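# Release the dolly caster brake by pressing its pedal

## Task

Press the dolly caster's brake pedal so the brake is released, with the pedal end that is not red finishing in the down position. The pedal has to stay there by itself once the robot lets go, and the dolly should stay where it stood, neither shifted nor rotated.

## Robot and tools

Robot: two 7-joint xArm7 arms, left_arm and right_arm, each carrying a parallel two-finger gripper. Their root links sit on the table plane in the shared scene frame: left_arm near (+0.023, +0.388, 0) m and right_arm near (-0.034, -0.427, 0) m, each turned only slightly about z. In the scene frame the origin lies on the table top midway between the arms, +x points out over the table, +y points toward left_arm, and +z points up. The names left and right are just labels and do not match sides of any image.

Gripper: the fingers extend along the gripper's own +z axis and close along its y axis. The reported end_effector_position (link pinch) is a point about 2 cm behind the fingertips, midway between the pads when closed. Closing pushes the tips roughly 10 mm further forward. At long reach the printed hand position may be somewhat off.

execute_actions takes "actions", a list holding one item or nothing, plus an optional "pictures" boolean.
- An empty list sends no command and returns the current state with camera images.
- A motion item is {"rows": [...], "steps": N}. N is 10 to 15 control steps of 1/30 s each, and 15 is used if you omit it. Each row is used for one step, and the final row repeats if rows run short.
- A wait item is {"steps": N} with N up to 300. It sends nothing new and returns once N steps have passed since the previous result. Your reply time counts toward those steps.
- Each row is one flat list of 16 numbers covering both arms, even if only one arm should move. The first 8 are for left_arm: waist, shoulder, upper arm roll, elbow, forearm roll, wrist pitch, wrist roll, then gripper opening. The last 8 are the same for right_arm.
- The joint values are absolute target angles in radians, in the same form as the Joint positions line. They are not offsets.
- The opening is an absolute command from -1 (closed) to +1 (fully open).
- Stated joint ranges (rad): waist -6.283..6.283, shoulder -2.059..2.094, upper arm roll -6.283..6.283, elbow -0.192..3.927, forearm roll -6.283..6.283, wrist pitch -1.693..3.142, wrist roll -6.283..6.283.
- A call is refused, and nothing is sent, if a target goes more than 0.010 rad beyond a range end while also being further out than that joint's last reported angle. A target beyond a joint's true end gets clipped there, and the result then says "joint sent to its limit". That message may refer to an earlier action.

Motion limits: joint targets move at most 3.14 rad/s and take 0.16 s to reach that speed. All joints of one arm are slowed together so they arrive at the same moment. On every step the target sent stays within 0.623 rad of the measured angle. If the targets would carry the gripper more than 70 mm from its measured position, all of that arm's targets are pulled back toward the measured angles, so large moves need several calls. Between calls the arms keep heading for the last row you sent until they have nearly stopped moving or a step is HELD. After that, only a new action moves them further.

Timing: each action's result is captured 10 steps before the action ends, and those remaining steps run while you write your next reply. The simulation keeps running while you think, so long replies let time pass.

Result lines:
- The state line `left_arm: …` | `right_arm: …` gives each gripper's position (m), quat_wxyz, and linear and angular velocity (m/s, rad/s) in the scene frame.
- Joint positions and Joint velocities give one block per arm: the seven joints (rad, rad/s), then the finger-pad gap (m; 0.084 when fully open).
- grip_measured is the measured opening on the same -1..1 scale you command. To hold something, command a value clearly below it; the lower you go, the harder the squeeze, up to about 24 N per pad.
- "joint command not followed" means a clearance check changed or blocked some joint targets. HELD marks steps on which your row, or part of it, was not sent.
- A TORQUE FAULT happens when contact torque reaches a joint's load limit: the arm backs off a little, holds for 10 s and drops the rest of that call. Load limits (N m): waist 44, shoulder 44, upper arm roll 26.4, elbow 26.4, forearm roll 26.4, wrist pitch 17.6, wrist roll 17.6.
- MOTOR HOT warns from 65 °C. At 80 °C an OVER-TEMPERATURE FAULT brakes that arm until it cools. Holding loads, or pressing while you think, heats the motors.

zoom_image takes "camera" (cam_head_left, cam_head_right, cam_high, cam_low, cam_left_wrist, cam_right_wrist) and "region" [x0, y0, x1, y1] in pixels of that camera's latest image, with (0,0) at the top left. The region can be at most 504x504. All cameras give 896x504 images, and pinhole+radial calibration with world-to-camera transforms is provided for each. Wrist camera poses follow the arm's joint readings. read_manual (section "licences") only returns licence texts. finished_scene takes "scene" (an integer) and ends that scene permanently, after which it is checked. Sending a reply without any tool call also ends things.

Cautions: press the pedal firmly enough to latch it, but avoid shoving or twisting the dolly. Do not let the arms touch each other hard, do not knock anything off the table, and avoid slams or very hard pushes, which can trip torque faults. External tugs on held parts or pushes on loose objects can happen at any time. Before finishing, check in the images that the non-red end of the pedal stays down with the gripper clear of it.

Each tool is called after "Call:" by a JSON object that holds its "api" and its "payload", one argument or row to a line.

## Session

Call:
{"api": "execute_actions", "payload": {
  "actions": []
}}

Scene clock: 0.00 s of 3800.00 s.
left_arm: end_effector_position=(+0.3019, -0.0877, +0.3025) grip_measured=+1.00 end_effector_quat_wxyz=(+0.327, +0.549, +0.758, -0.133) end_effector_velocity=(-0.000, -0.000, +0.000) end_effector_angular_velocity=(+0.000, +0.001, +0.000) | right_arm: end_effector_position=(+0.2181, -0.6187, +0.3781) grip_measured=+1.00 end_effector_quat_wxyz=(+0.110, +0.690, +0.498, +0.514) end_effector_velocity=(+0.000, -0.000, +0.000) end_effector_angular_velocity=(+0.001, -0.002, -0.002)
Joint positions: left_arm=[-0.567 -0.193 -0.411  0.814 -0.158  0.273 -2.817  0.084] | right_arm=[-0.031 -1.371 -0.895  0.539 -0.003  0.992 -1.858  0.084]
Joint velocities: left_arm=[-0.     0.001 -0.     0.001 -0.001  0.002 -0.    -0.   ] | right_arm=[-0.    -0.    -0.001 -0.     0.    -0.002 -0.     0.   ]
Motor temperatures (°C, as the motors report them): left_arm=[33 34 35 31 35 33 35] | right_arm=[34 31 36 31 36 38 34]

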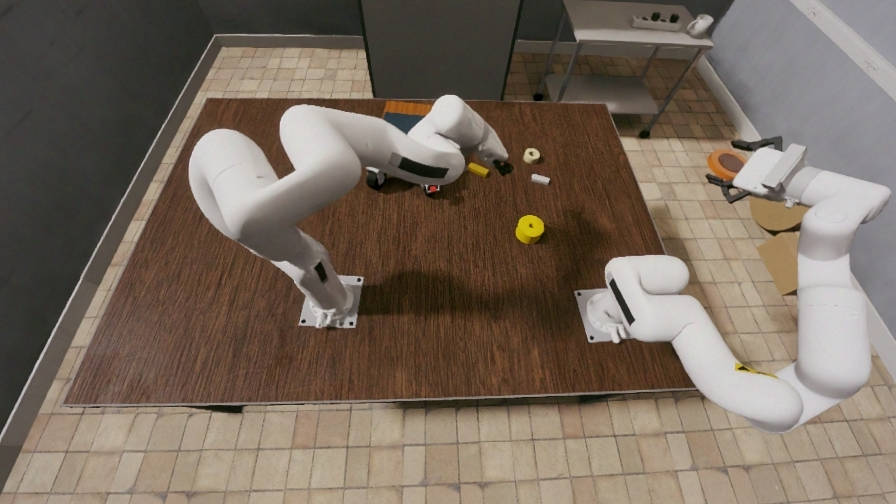

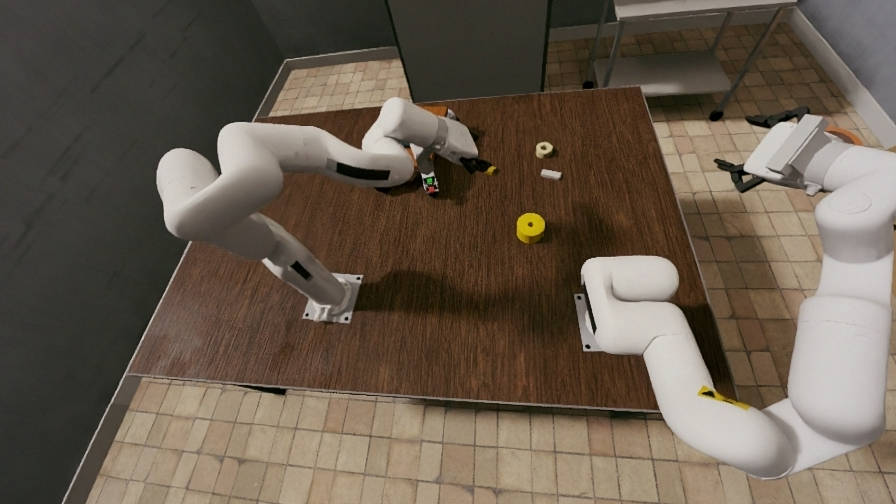

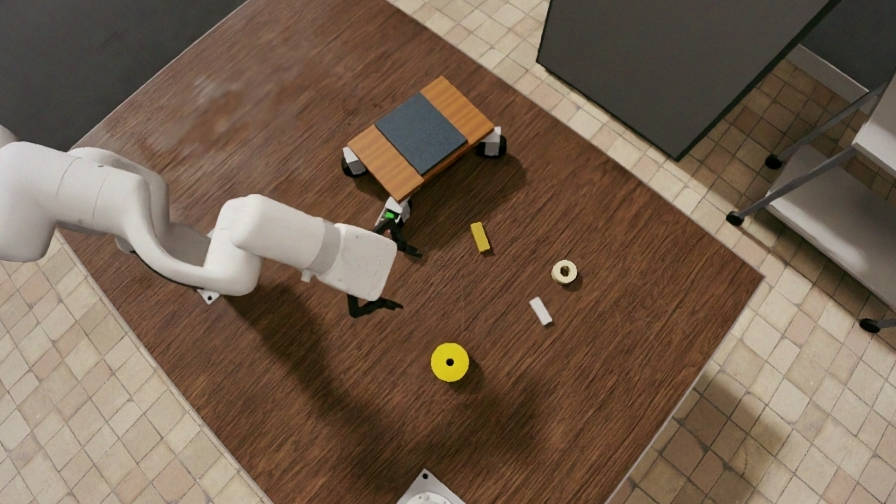

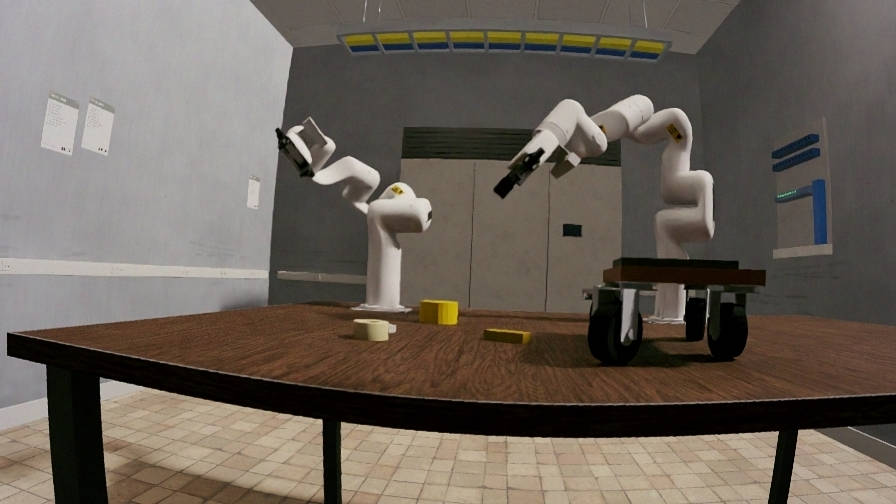

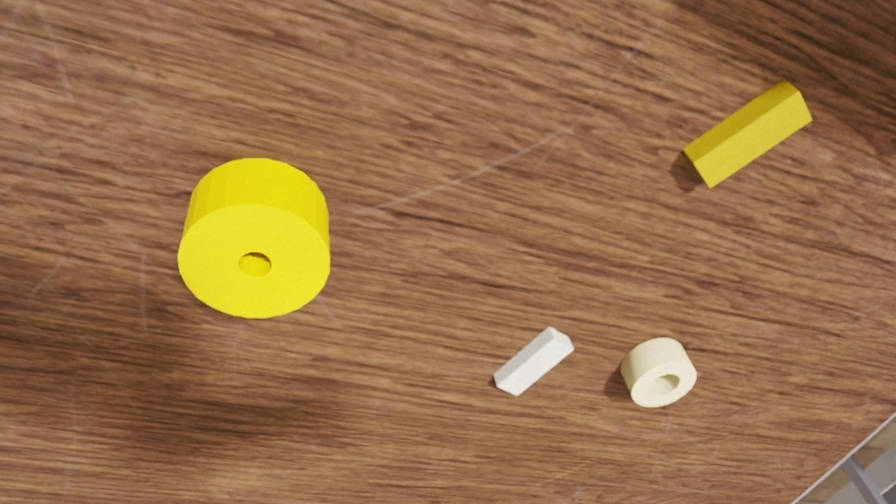

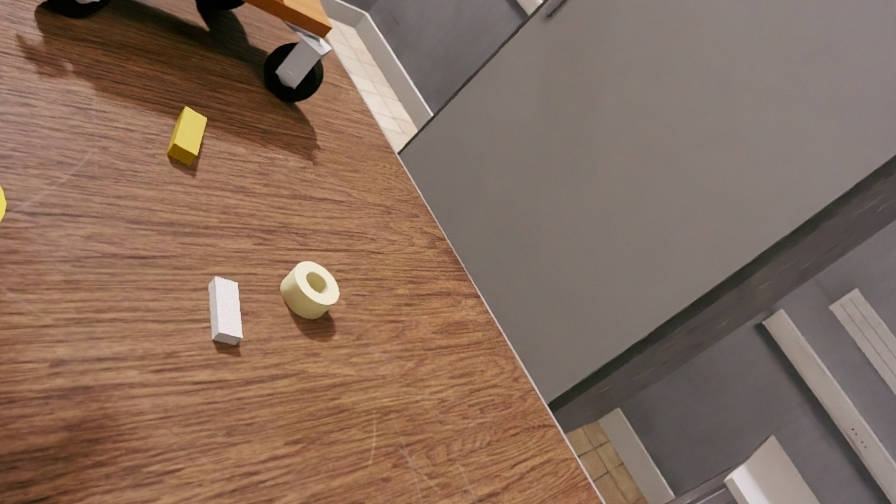

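Call:
{"api": "zoom_image", "payload": {
  "camera": "cam_head_right",
  "region": [390, 140, 470, 210]
}}

Call:
{"api": "zoom_image", "payload": {
  "camera": "cam_high",
  "region": [330, 140, 450, 250]
}}

Call:
{"api": "zoom_image", "payload": {
  "camera": "cam_low",
  "region": [560, 240, 780, 380]
}}

Region (390, 140, 470, 210) of cam_head_right's 896x504 image, scaled by 6.300, with more detail than that image has; it fills the top 441 rows of this view, and the rest is white.

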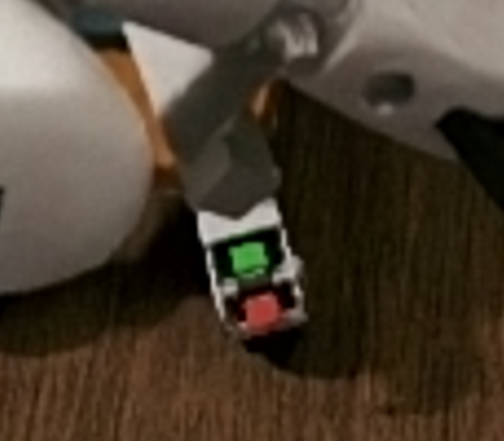

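Region (330, 140, 450, 250) of cam_high's 896x504 image, scaled by 4.200, with more detail than that image has; it fills the top 462 rows of this view, and the rest is white.

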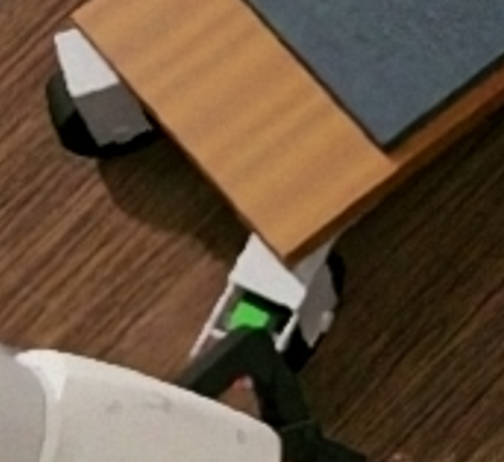

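Region (560, 240, 780, 380) of cam_low's 896x504 image, scaled by 2.291, with more detail than that image has; it fills the top 321 rows of this view, and the rest is white.

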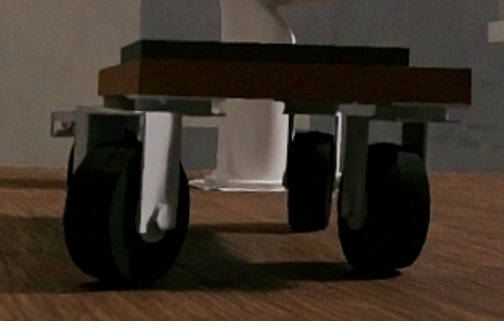

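Call:
{"api": "execute_actions", "payload": {
  "actions": [
    {"rows":[[-0.582,0.041,0,1.200,0,1.159,-2.533,-1,-0.031,-1.371,-0.895,0.539,-0.003,0.992,-1.858,1]],"steps":15}
  ]
}}

Call:
{"api": "execute_actions", "payload": {
  "actions": [
    {"steps":25}
  ],
  "pictures": true
}}

Scene clock: 4.33 s of 3800.00 s.
left_arm: end_effector_position=(+0.3312, -0.0727, +0.2965) grip_measured=+0.21 end_effector_quat_wxyz=(+0.293, +0.563, +0.766, -0.108) end_effector_velocity=(+0.446, +0.259, -0.062) end_effector_angular_velocity=(+0.940, +0.342, +0.197) | right_arm: end_effector_position=(+0.2181, -0.6186, +0.3780) grip_measured=+1.00 end_effector_quat_wxyz=(+0.109, +0.690, +0.498, +0.514) end_effector_velocity=(-0.000, +0.000, -0.000) end_effector_angular_velocity=(-0.001, +0.001, +0.001)
Joint positions: left_arm=[-0.573 -0.149 -0.337  0.889 -0.127  0.397 -2.762  0.053] | right_arm=[-0.031 -1.371 -0.895  0.539 -0.003  0.992 -1.858  0.084]
Joint velocities: left_arm=[ 0.005  0.54   1.002  0.897  0.342  1.407  0.614 -0.207] | right_arm=[-0.    -0.     0.    -0.001 -0.001  0.001 -0.001 -0.   ]
Motor temperatures (°C, as the motors report them): left_arm=[33 34 35 32 35 33 35] | right_arm=[34 31 37 32 36 38 34]
Steps of this call (steps 1 to 90: nothing new was sent; then 1.17 s passed at rest; steps 91 to 95: the first 5 steps of this action). Readings (joint positions):
91: left_arm=[-0.567 -0.193 -0.411 0.814 -0.158 0.274 -2.817] | right_arm=[-0.031 -1.371 -0.895 0.539 -0.003 0.992 -1.858]
92: left_arm=[-0.568 -0.191 -0.407 0.819 -0.156 0.283 -2.812] | right_arm=[-0.031 -1.371 -0.895 0.539 -0.003 0.992 -1.858]
94: left_arm=[-0.572 -0.167 -0.369 0.859 -0.139 0.350 -2.782] | right_arm=[-0.031 -1.371 -0.895 0.539 -0.003 0.992 -1.858]
95: the state above

Scene clock: 5.17 s of 3800.00 s.
left_arm: end_effector_position=(+0.4096, +0.0947, +0.2402) grip_measured=-1.00 end_effector_quat_wxyz=(+0.000, +0.588, +0.809, -0.000) end_effector_velocity=(+0.004, +0.006, -0.001) end_effector_angular_velocity=(+0.005, +0.001, +0.012) | right_arm: end_effector_position=(+0.2181, -0.6185, +0.3780) grip_measured=+1.00 end_effector_quat_wxyz=(+0.109, +0.690, +0.498, +0.514) end_effector_velocity=(-0.000, +0.000, -0.000) end_effector_angular_velocity=(-0.000, +0.001, +0.001)
Joint positions: left_arm=[-0.582  0.041 -0.001  1.2   -0.     1.158 -2.533  0.   ] | right_arm=[-0.031 -1.371 -0.895  0.539 -0.003  0.992 -1.858  0.084]
Joint velocities: left_arm=[0.004 0.002 0.011 0.002 0.003 0.004 0.001 0.   ] | right_arm=[-0.    -0.    -0.    -0.    -0.     0.001 -0.     0.   ]
Motor temperatures (°C, as the motors report them): left_arm=[33 34 35 32 35 33 35] | right_arm=[34 31 37 32 36 38 34]
Kept back: nothing.
Steps of this call (steps 1 to 10: the last 10 steps of your previous action; steps 11 to 25: the robot went on to your last target). Readings (joint positions):
1: left_arm=[-0.572 -0.132 -0.304 0.917 -0.116 0.444 -2.742] | right_arm=[-0.031 -1.371 -0.895 0.539 -0.003 0.992 -1.858]
2: left_arm=[-0.572 -0.116 -0.275 0.942 -0.106 0.491 -2.724] | right_arm=[-0.031 -1.371 -0.895 0.539 -0.003 0.992 -1.858]
4: left_arm=[-0.573 -0.088 -0.225 0.987 -0.088 0.590 -2.690] | right_arm=[-0.031 -1.371 -0.895 0.539 -0.003 0.992 -1.858]
8: left_arm=[-0.577 -0.037 -0.137 1.071 -0.053 0.813 -2.628] | right_arm=[-0.031 -1.371 -0.895 0.539 -0.003 0.992 -1.858]
25: the state above
camera_calibration (this result's frames):
cam_left_wrist: T_world_to_cam=[[0.949346, 0.314073, 0.0100192, -0.39053], [0.31421, -0.949182, -0.0180535, 0.0367996], [0.00383989, 0.0202872, -0.999787, 0.363203], [0, 0, 0, 1]] pos_world=[0.357791, 0.150216, 0.367702]
cam_right_wrist: T_world_to_cam=[[0.584855, -0.465196, 0.664483, -0.628799], [0.0354112, -0.803775, -0.593879, -0.21122], [0.810365, 0.370863, -0.453618, 0.353442], [0, 0, 0, 1]] pos_world=[0.088819, -0.593366, 0.452715]

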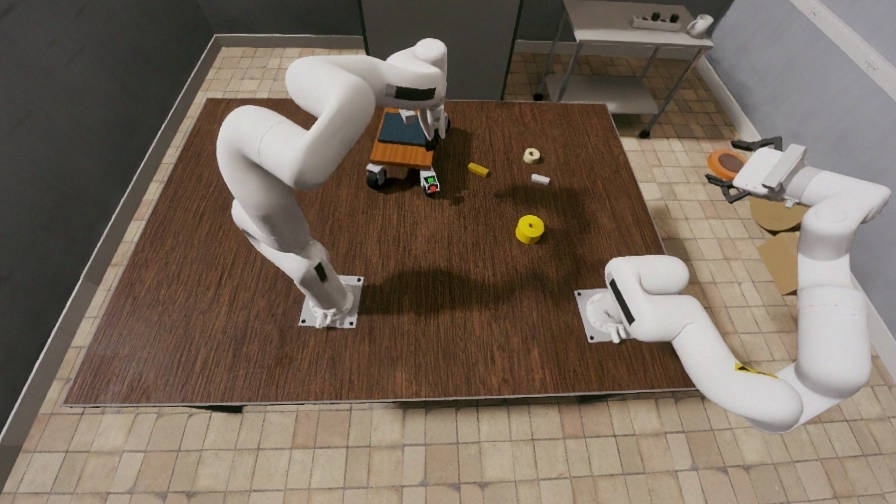

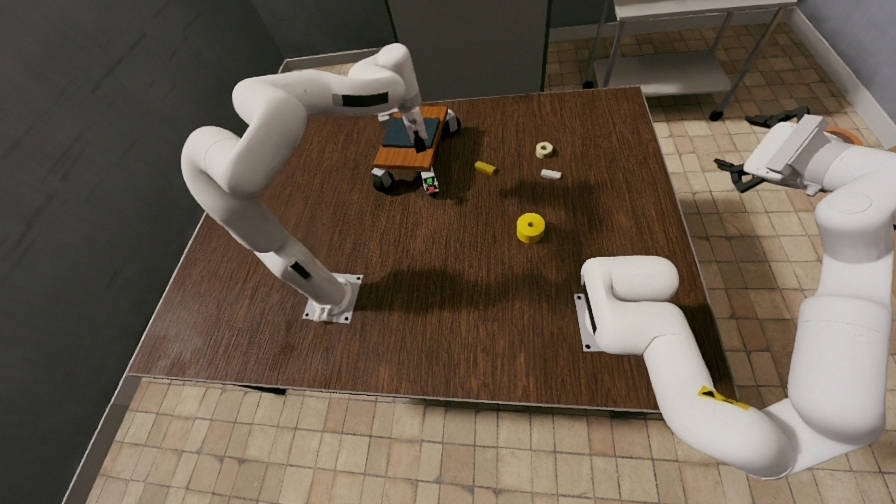

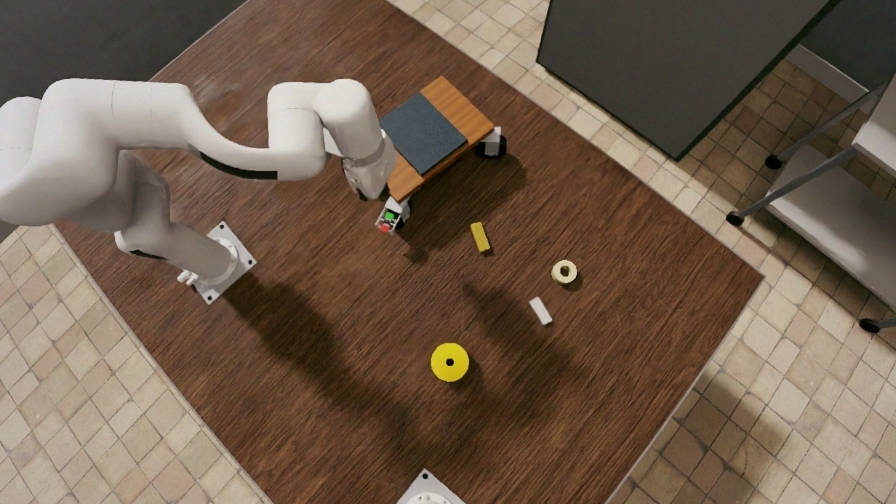

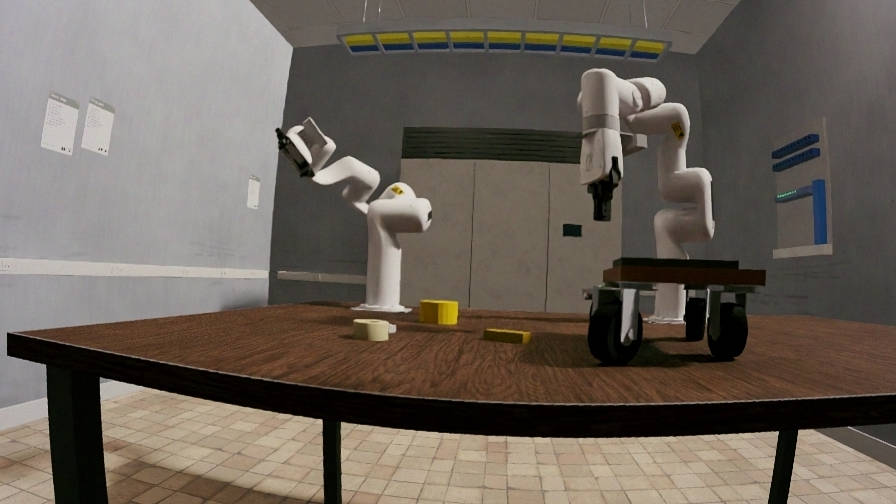

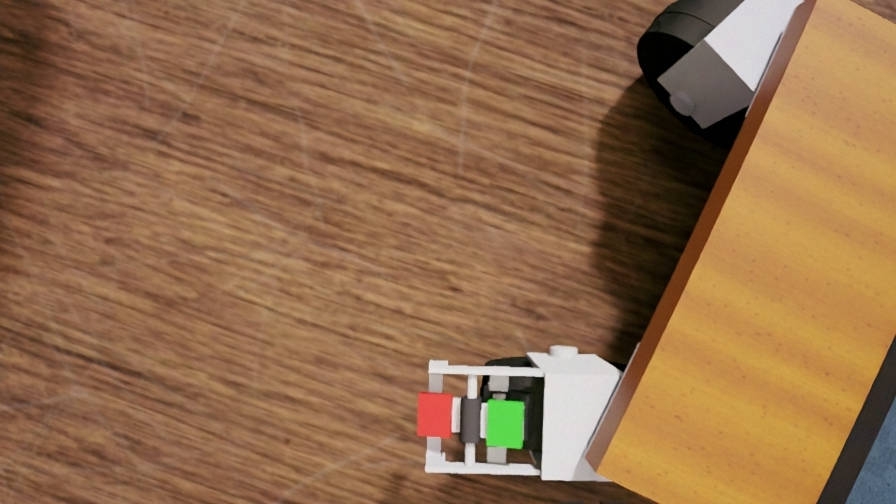

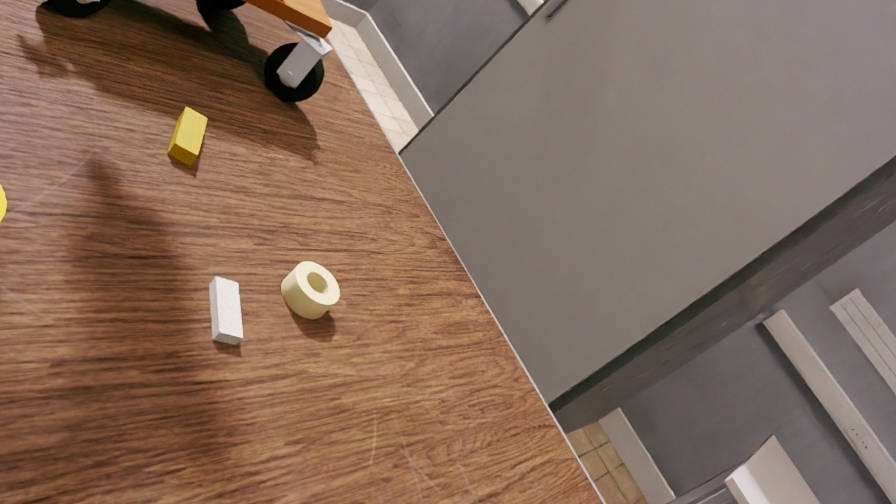

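Call:
{"api": "zoom_image", "payload": {
  "camera": "cam_left_wrist",
  "region": [400, 324, 660, 504]
}}

Call:
{"api": "zoom_image", "payload": {
  "camera": "cam_low",
  "region": [560, 180, 680, 320]
}}

Call:
{"api": "zoom_image", "payload": {
  "camera": "cam_high",
  "region": [350, 170, 430, 250]
}}

Region (400, 324, 660, 504) of cam_left_wrist's 896x504 image, scaled by 1.938, with more detail than that image has; it fills the top 349 rows of this view, and the rest is white.

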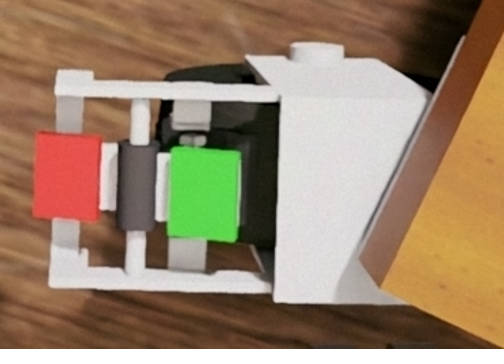

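Region (560, 180, 680, 320) of cam_low's 896x504 image, scaled by 3.600, with more detail than that image has; it fills the left 432 columns of this view, and the rest is white.

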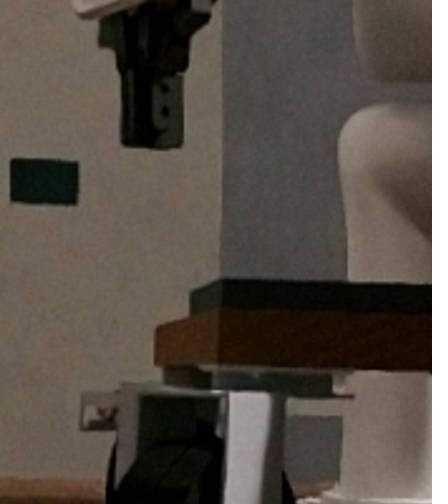

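Region (350, 170, 430, 250) of cam_high's 896x504 image, scaled by 6.300, with more detail than that image has.

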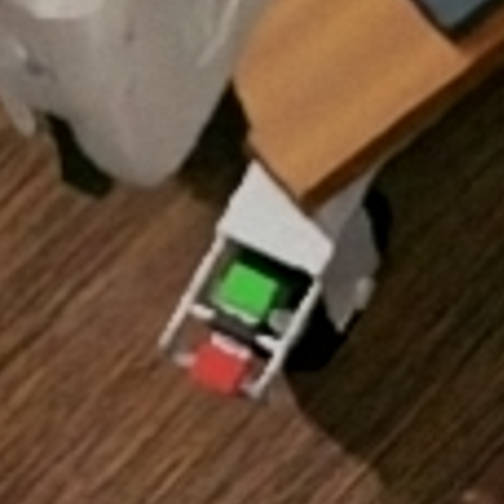

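Call:
{"api": "execute_actions", "payload": {
  "actions": [
    {"rows":[[-0.592,0.044,0,1.149,0.03,1.091,-2.557,-1,-0.031,-1.371,-0.895,0.539,-0.003,0.992,-1.858,1],[-0.592,0.044,0,1.149,0.03,1.091,-2.557,-1,-0.031,-1.371,-0.895,0.539,-0.003,0.992,-1.858,1],[-0.603,0.048,0,1.097,0.059,1.023,-2.581,-1,-0.031,-1.371,-0.895,0.539,-0.003,0.992,-1.858,1],[-0.603,0.048,0,1.097,0.059,1.023,-2.581,-1,-0.031,-1.371,-0.895,0.539,-0.003,0.992,-1.858,1],[-0.613,0.051,0,1.046,0.089,0.955,-2.604,-1,-0.031,-1.371,-0.895,0.539,-0.003,0.992,-1.858,1],[-0.613,0.051,0,1.046,0.089,0.955,-2.604,-1,-0.031,-1.371,-0.895,0.539,-0.003,0.992,-1.858,1],[-0.623,0.054,0,0.995,0.119,0.887,-2.628,-1,-0.031,-1.371,-0.895,0.539,-0.003,0.992,-1.858,1],[-0.623,0.054,0,0.995,0.119,0.887,-2.628,-1,-0.031,-1.371,-0.895,0.539,-0.003,0.992,-1.858,1],[-0.6334,0.0574,0,0.9432,0.1484,0.8191,-2.652,-1,-0.031,-1.371,-0.895,0.539,-0.003,0.992,-1.858,1]],"steps":15}
  ]
}}

Call:
{"api": "execute_actions", "payload": {
  "actions": [
    {"steps":20}
  ],
  "pictures": true
}}

Call:
{"api": "zoom_image", "payload": {
  "camera": "cam_left_wrist",
  "region": [420, 364, 720, 504]
}}

Scene clock: 8.67 s of 3800.00 s.
left_arm: end_effector_position=(+0.4116, +0.0954, +0.2231) grip_measured=-1.00 end_effector_quat_wxyz=(+0.010, +0.587, +0.809, +0.013) end_effector_velocity=(-0.021, +0.008, -0.233) end_effector_angular_velocity=(+0.176, -0.234, -0.033) | right_arm: end_effector_position=(+0.2181, -0.6185, +0.3780) grip_measured=+1.00 end_effector_quat_wxyz=(+0.109, +0.690, +0.498, +0.514) end_effector_velocity=(+0.000, +0.000, +0.000) end_effector_angular_velocity=(-0.000, -0.000, +0.000)
Joint positions: left_arm=[-0.592  0.043  0.001  1.149  0.031  1.088 -2.558  0.   ] | right_arm=[-0.031 -1.371 -0.895  0.539 -0.003  0.992 -1.858  0.084]
Joint velocities: left_arm=[-0.125  0.06  -0.008 -0.632  0.334 -0.763 -0.271  0.   ] | right_arm=[ 0. -0.  0. -0. -0. -0.  0. -0.]
Motor temperatures (°C, as the motors report them): left_arm=[33 34 35 32 35 33 35] | right_arm=[34 31 37 32 36 38 34]
Steps of this call (steps 1 to 30: the robot went on to your last target; steps 31 to 90: nothing new was sent; then 0.33 s passed at rest; steps 91 to 95: the first 5 steps of this action). Readings (joint positions):
91: left_arm=[-0.582 0.041 0.000 1.200 0.000 1.158 -2.533] | right_arm=[-0.031 -1.371 -0.895 0.539 -0.003 0.992 -1.858]
92: left_arm=[-0.583 0.041 0.000 1.195 0.004 1.149 -2.536] | right_arm=[-0.031 -1.371 -0.895 0.539 -0.003 0.992 -1.858]
94: left_arm=[-0.588 0.041 0.001 1.169 0.020 1.112 -2.549] | right_arm=[-0.031 -1.371 -0.895 0.539 -0.003 0.992 -1.858]
95: the state above

Scene clock: 9.33 s of 3800.00 s.
left_arm: end_effector_position=(+0.4009, +0.0960, +0.1555) grip_measured=-1.00 end_effector_quat_wxyz=(+0.039, +0.598, +0.798, +0.052) end_effector_velocity=(-0.002, +0.001, -0.003) end_effector_angular_velocity=(+0.005, +0.005, -0.002) | right_arm: end_effector_position=(+0.2181, -0.6185, +0.3780) grip_measured=+1.00 end_effector_quat_wxyz=(+0.109, +0.690, +0.498, +0.514) end_effector_velocity=(+0.000, +0.000, -0.000) end_effector_angular_velocity=(-0.001, +0.000, +0.001)
Joint positions: left_arm=[-0.633  0.057  0.     0.944  0.148  0.819 -2.652  0.   ] | right_arm=[-0.031 -1.371 -0.895  0.539 -0.003  0.992 -1.858  0.084]
Joint velocities: left_arm=[-0.001  0.002 -0.001 -0.005  0.002 -0.001 -0.001  0.   ] | right_arm=[ 0.  0.  0. -0. -0.  0. -0.  0.]
Motor temperatures (°C, as the motors report them): left_arm=[33 34 35 33 35 33 35] | right_arm=[34 31 37 32 36 38 34]
Kept back: nothing.
Steps of this call (steps 1 to 10: the last 10 steps of your previous action; steps 11 to 20: the robot went on to your last target). Readings (joint positions):
1: left_arm=[-0.597 0.045 0.000 1.127 0.043 1.060 -2.568] | right_arm=[-0.031 -1.371 -0.895 0.539 -0.003 0.992 -1.858]
2: left_arm=[-0.601 0.047 -0.000 1.103 0.056 1.031 -2.578] | right_arm=[-0.031 -1.371 -0.895 0.539 -0.003 0.992 -1.858]
4: left_arm=[-0.611 0.051 -0.000 1.055 0.083 0.969 -2.600] | right_arm=[-0.031 -1.371 -0.895 0.539 -0.003 0.992 -1.858]
8: left_arm=[-0.629 0.057 -0.001 0.966 0.133 0.855 -2.640] | right_arm=[-0.031 -1.371 -0.895 0.539 -0.003 0.992 -1.858]
20: the state above
camera_calibration (this result's frames):
cam_left_wrist: T_world_to_cam=[[0.948568, 0.284069, 0.139729, -0.398808], [0.289156, -0.957129, -0.0171278, 0.0499327], [0.128873, 0.0566502, -0.990042, 0.223407], [0, 0, 0, 1]] pos_world=[0.335067, 0.148425, 0.277762]
cam_right_wrist: T_world_to_cam=[[0.584855, -0.465195, 0.664483, -0.628799], [0.0354112, -0.803775, -0.593879, -0.21122], [0.810364, 0.370863, -0.453619, 0.353442], [0, 0, 0, 1]] pos_world=[0.0888191, -0.593366, 0.452715]

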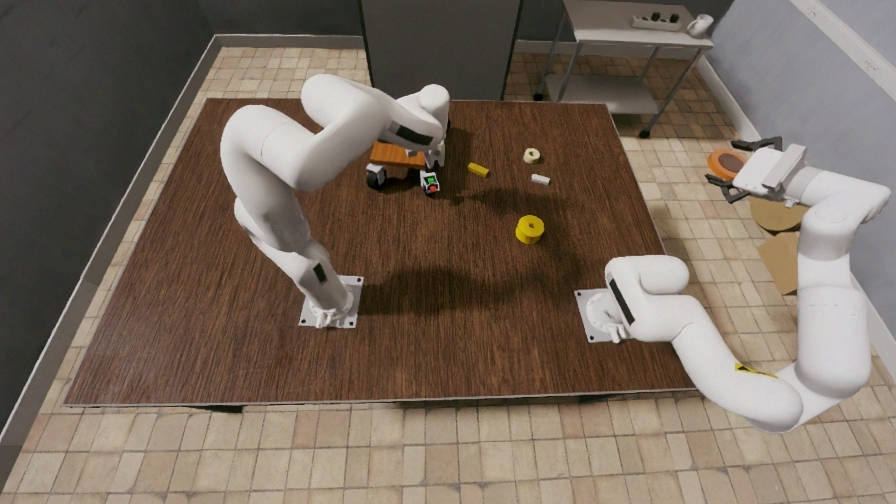

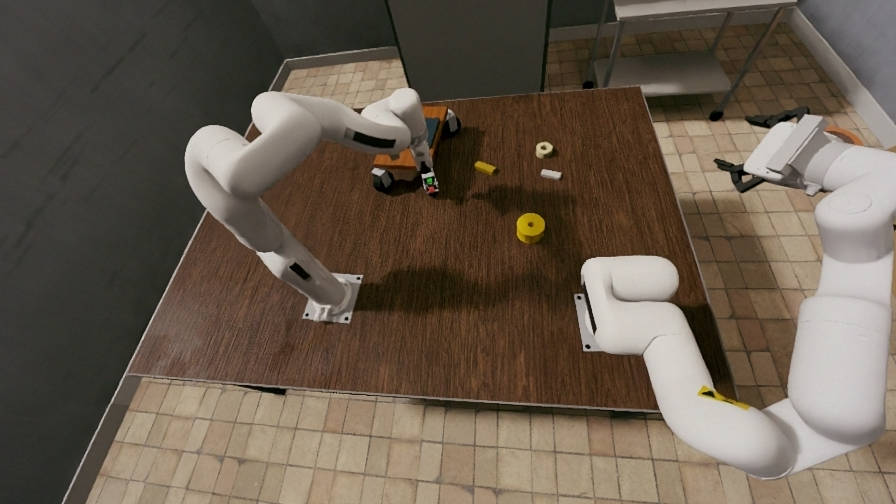

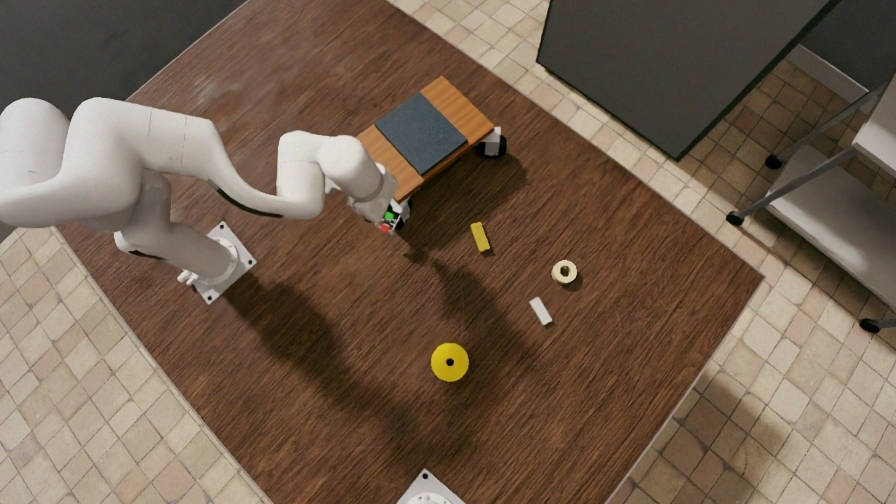

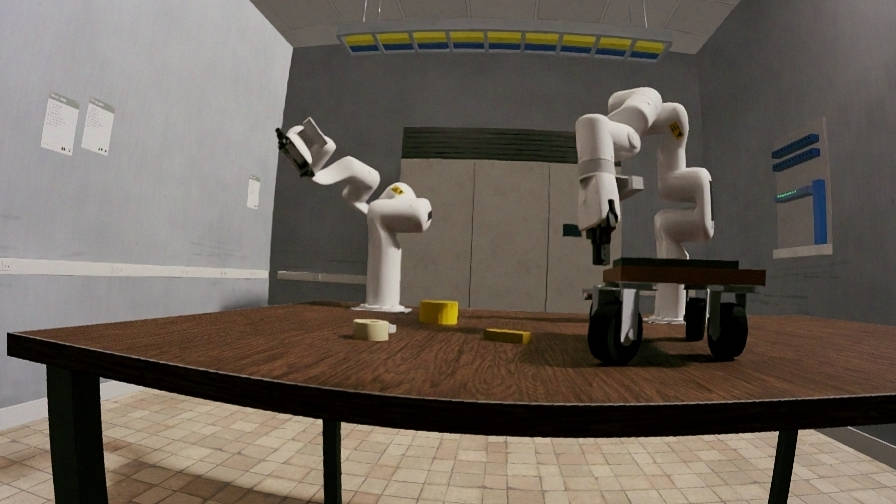

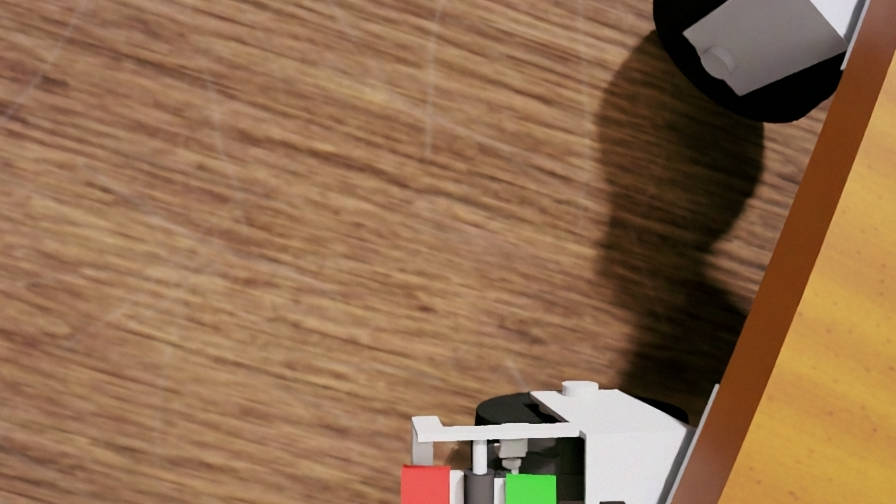

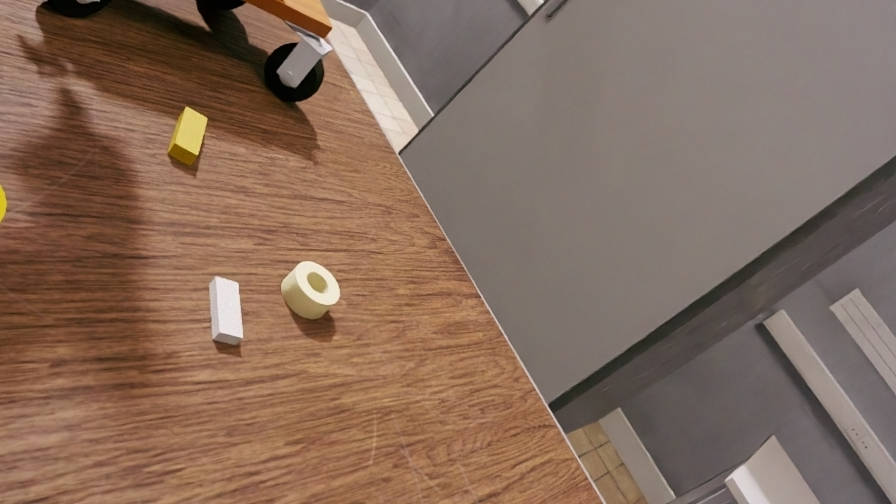

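Region (420, 364, 720, 504) of cam_left_wrist's 896x504 image, scaled by 1.680, with more detail than that image has; it fills the top 235 rows of this view, and the rest is white.

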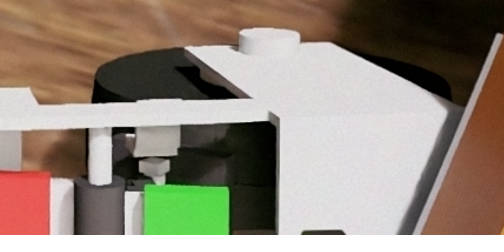

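Call:
{"api": "execute_actions", "payload": {
  "actions": [
    {"rows":[[-0.6332,0.070,0,0.932,0.152,0.7956,-2.657,-1,-0.031,-1.371,-0.895,0.539,-0.003,0.992,-1.858,1],[-0.6332,0.070,0,0.932,0.152,0.7956,-2.657,-1,-0.031,-1.371,-0.895,0.539,-0.003,0.992,-1.858,1],[-0.633,0.0827,0,0.921,0.156,0.772,-2.662,-1,-0.031,-1.371,-0.895,0.539,-0.003,0.992,-1.858,1],[-0.633,0.0827,0,0.921,0.156,0.772,-2.662,-1,-0.031,-1.371,-0.895,0.539,-0.003,0.992,-1.858,1],[-0.6329,0.0953,0,0.9097,0.16,0.7485,-2.667,-1,-0.031,-1.371,-0.895,0.539,-0.003,0.992,-1.858,1],[-0.6329,0.0953,0,0.9097,0.16,0.7485,-2.667,-1,-0.031,-1.371,-0.895,0.539,-0.003,0.992,-1.858,1],[-0.6327,0.1079,0,0.8985,0.1636,0.725,-2.672,-1,-0.031,-1.371,-0.895,0.539,-0.003,0.992,-1.858,1]],"steps":10}
  ]
}}

Call:
{"api": "execute_actions", "payload": {
  "actions": [
    {"steps":22}
  ],
  "pictures": true
}}

Call:
{"api": "zoom_image", "payload": {
  "camera": "cam_left_wrist",
  "region": [420, 384, 720, 504]
}}

Call:
{"api": "zoom_image", "payload": {
  "camera": "cam_low",
  "region": [570, 240, 640, 310]
}}

Call:
{"api": "zoom_image", "payload": {
  "camera": "cam_head_right",
  "region": [400, 145, 460, 205]
}}

Scene clock: 11.50 s of 3800.00 s.
left_arm: end_effector_position=(+0.4006, +0.0961, +0.1551) grip_measured=-1.00 end_effector_quat_wxyz=(+0.039, +0.599, +0.798, +0.052) end_effector_velocity=(-0.001, -0.000, -0.001) end_effector_angular_velocity=(+0.001, +0.001, -0.000) | right_arm: end_effector_position=(+0.2181, -0.6185, +0.3780) grip_measured=+1.00 end_effector_quat_wxyz=(+0.109, +0.690, +0.498, +0.514) end_effector_velocity=(-0.000, -0.001, -0.000) end_effector_angular_velocity=(-0.000, +0.000, -0.002)
Joint positions: left_arm=[-0.633  0.057  0.     0.943  0.148  0.819 -2.652  0.   ] | right_arm=[-0.031 -1.371 -0.895  0.539 -0.003  0.992 -1.858  0.084]
Joint velocities: left_arm=[-0.     0.001 -0.    -0.    -0.     0.001 -0.     0.   ] | right_arm=[-0.002  0.    -0.    -0.    -0.001 -0.     0.     0.   ]
Motor temperatures (°C, as the motors report them): left_arm=[33 34 35 33 35 33 35] | right_arm=[34 31 37 32 36 38 34]
Kept back: the last 10 steps of this action.
Steps of this call (steps 1 to 15: the robot went on to your last target; steps 16 to 65: nothing new was sent). Readings (joint positions):
1: left_arm=[-0.633 0.057 0.000 0.944 0.148 0.819 -2.652] | right_arm=[-0.031 -1.371 -0.895 0.539 -0.003 0.992 -1.858]
2: left_arm=[-0.633 0.057 0.000 0.944 0.148 0.819 -2.652] | right_arm=[-0.031 -1.371 -0.895 0.539 -0.003 0.992 -1.858]
4: left_arm=[-0.633 0.057 0.000 0.943 0.148 0.819 -2.652] | right_arm=[-0.031 -1.371 -0.895 0.539 -0.003 0.992 -1.858]
8: left_arm=[-0.633 0.057 0.000 0.943 0.148 0.819 -2.652] | right_arm=[-0.031 -1.371 -0.895 0.539 -0.003 0.992 -1.858]
65: the state above

Scene clock: 12.23 s of 3800.00 s.
left_arm: end_effector_position=(+0.3984, +0.0963, +0.1221) grip_measured=-1.00 end_effector_quat_wxyz=(+0.039, +0.599, +0.798, +0.052) end_effector_velocity=(-0.001, +0.001, -0.002) end_effector_angular_velocity=(+0.003, +0.003, -0.001) | right_arm: end_effector_position=(+0.2181, -0.6185, +0.3780) grip_measured=+1.00 end_effector_quat_wxyz=(+0.109, +0.690, +0.498, +0.514) end_effector_velocity=(+0.000, +0.000, -0.000) end_effector_angular_velocity=(-0.000, -0.000, +0.000)
Joint positions: left_arm=[-0.633  0.108  0.     0.899  0.164  0.725 -2.672  0.   ] | right_arm=[-0.031 -1.371 -0.895  0.539 -0.003  0.992 -1.858  0.084]
Joint velocities: left_arm=[-0.     0.002  0.    -0.004  0.001 -0.001 -0.     0.   ] | right_arm=[ 0.001  0.    -0.     0.    -0.    -0.     0.     0.   ]
Motor temperatures (°C, as the motors report them): left_arm=[33 34 35 33 35 33 35] | right_arm=[34 31 37 32 36 38 34]
Kept back: nothing.
Steps of this call (steps 1 to 10: the last 10 steps of your previous action; steps 11 to 22: the robot went on to your last target). Readings (joint positions):
1: left_arm=[-0.633 0.058 0.000 0.943 0.148 0.818 -2.652] | right_arm=[-0.031 -1.371 -0.895 0.539 -0.003 0.992 -1.858]
2: left_arm=[-0.633 0.059 0.000 0.942 0.149 0.814 -2.653] | right_arm=[-0.031 -1.371 -0.895 0.539 -0.003 0.992 -1.858]
4: left_arm=[-0.633 0.066 -0.000 0.936 0.151 0.800 -2.656] | right_arm=[-0.031 -1.371 -0.895 0.539 -0.003 0.992 -1.858]
8: left_arm=[-0.633 0.090 0.000 0.914 0.158 0.759 -2.665] | right_arm=[-0.031 -1.371 -0.895 0.539 -0.003 0.992 -1.858]
22: the state above
camera_calibration (this result's frames):
cam_left_wrist: T_world_to_cam=[[0.948821, 0.283273, 0.139625, -0.391878], [0.288405, -0.957347, -0.0175787, 0.0507391], [0.12869, 0.0569476, -0.990048, 0.190698], [0, 0, 0, 1]] pos_world=[0.332648, 0.148724, 0.244408]
cam_right_wrist: T_world_to_cam=[[0.584855, -0.465196, 0.664483, -0.628799], [0.0354112, -0.803774, -0.593879, -0.21122], [0.810365, 0.370863, -0.453618, 0.353442], [0, 0, 0, 1]] pos_world=[0.0888191, -0.593366, 0.452715]

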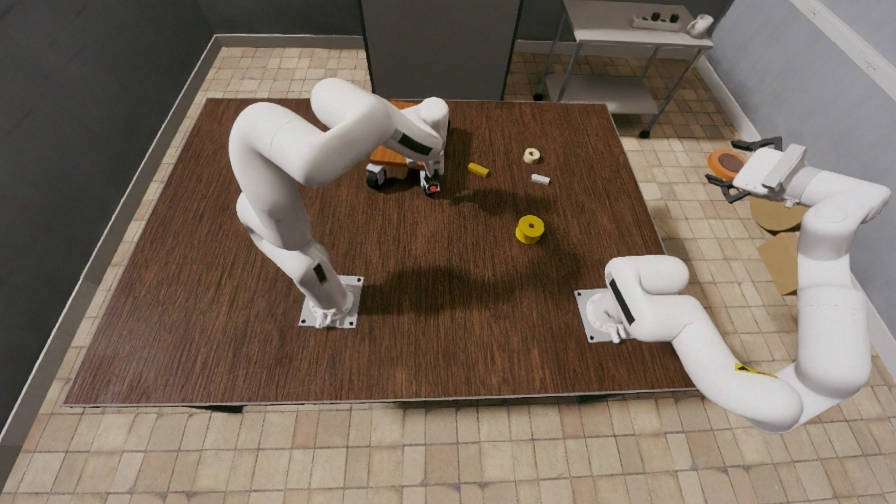

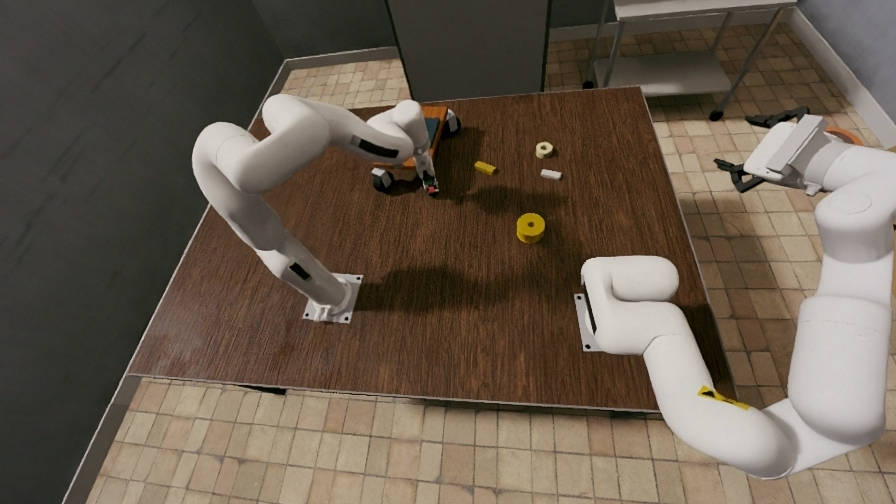

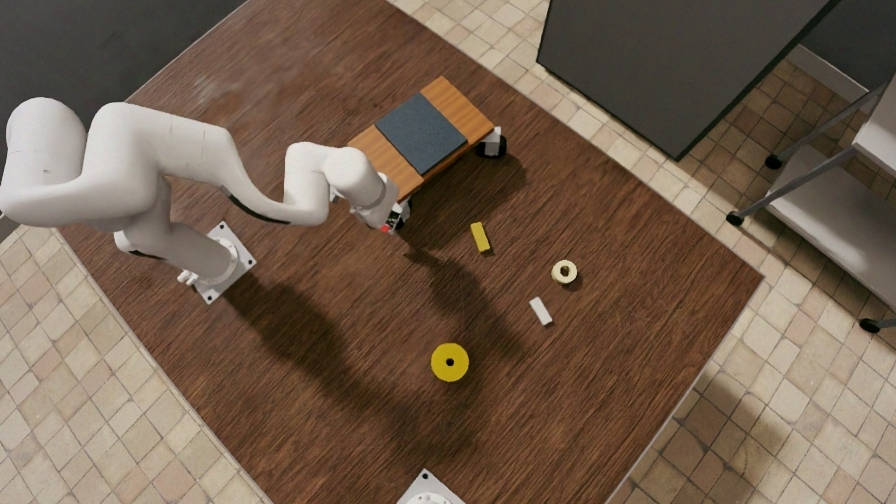

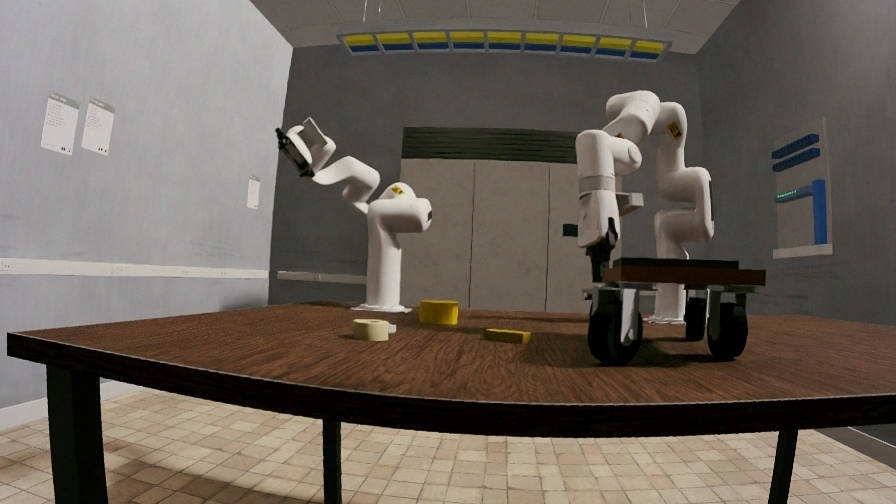

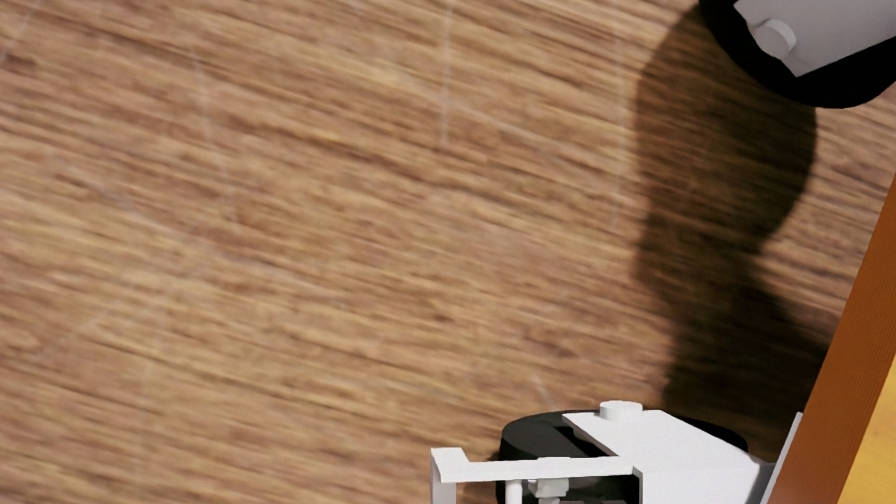

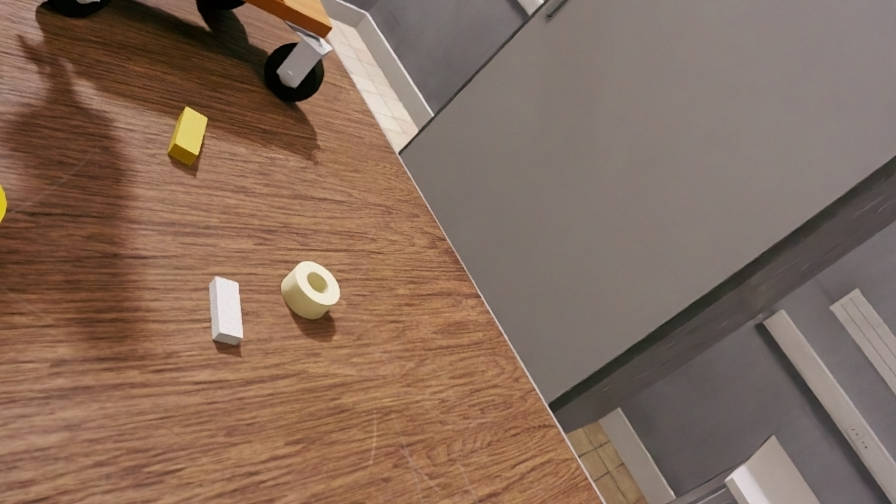

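Region (420, 384, 720, 504) of cam_left_wrist's 896x504 image, scaled by 1.680, with more detail than that image has; it fills the top 202 rows of this view, and the rest is white.

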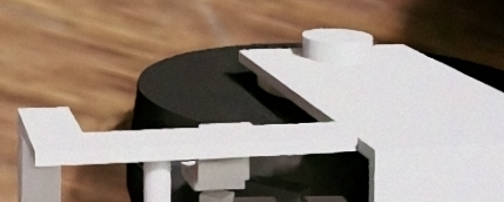

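Region (570, 240, 640, 310) of cam_low's 896x504 image, scaled by 7.200, with more detail than that image has.

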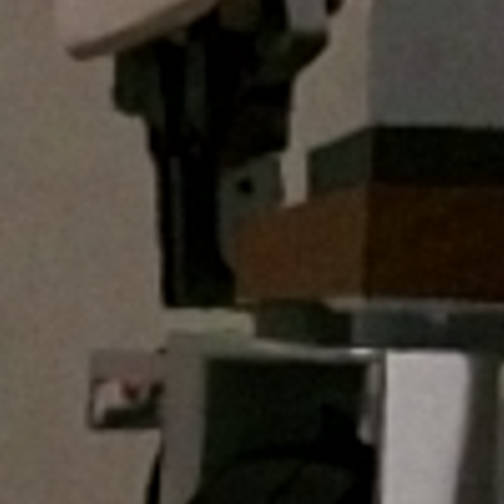

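Region (400, 145, 460, 205) of cam_head_right's 896x504 image, scaled by 8.400, with more detail than that image has.

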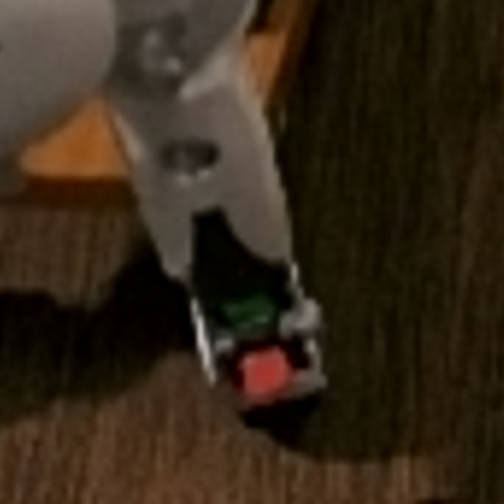

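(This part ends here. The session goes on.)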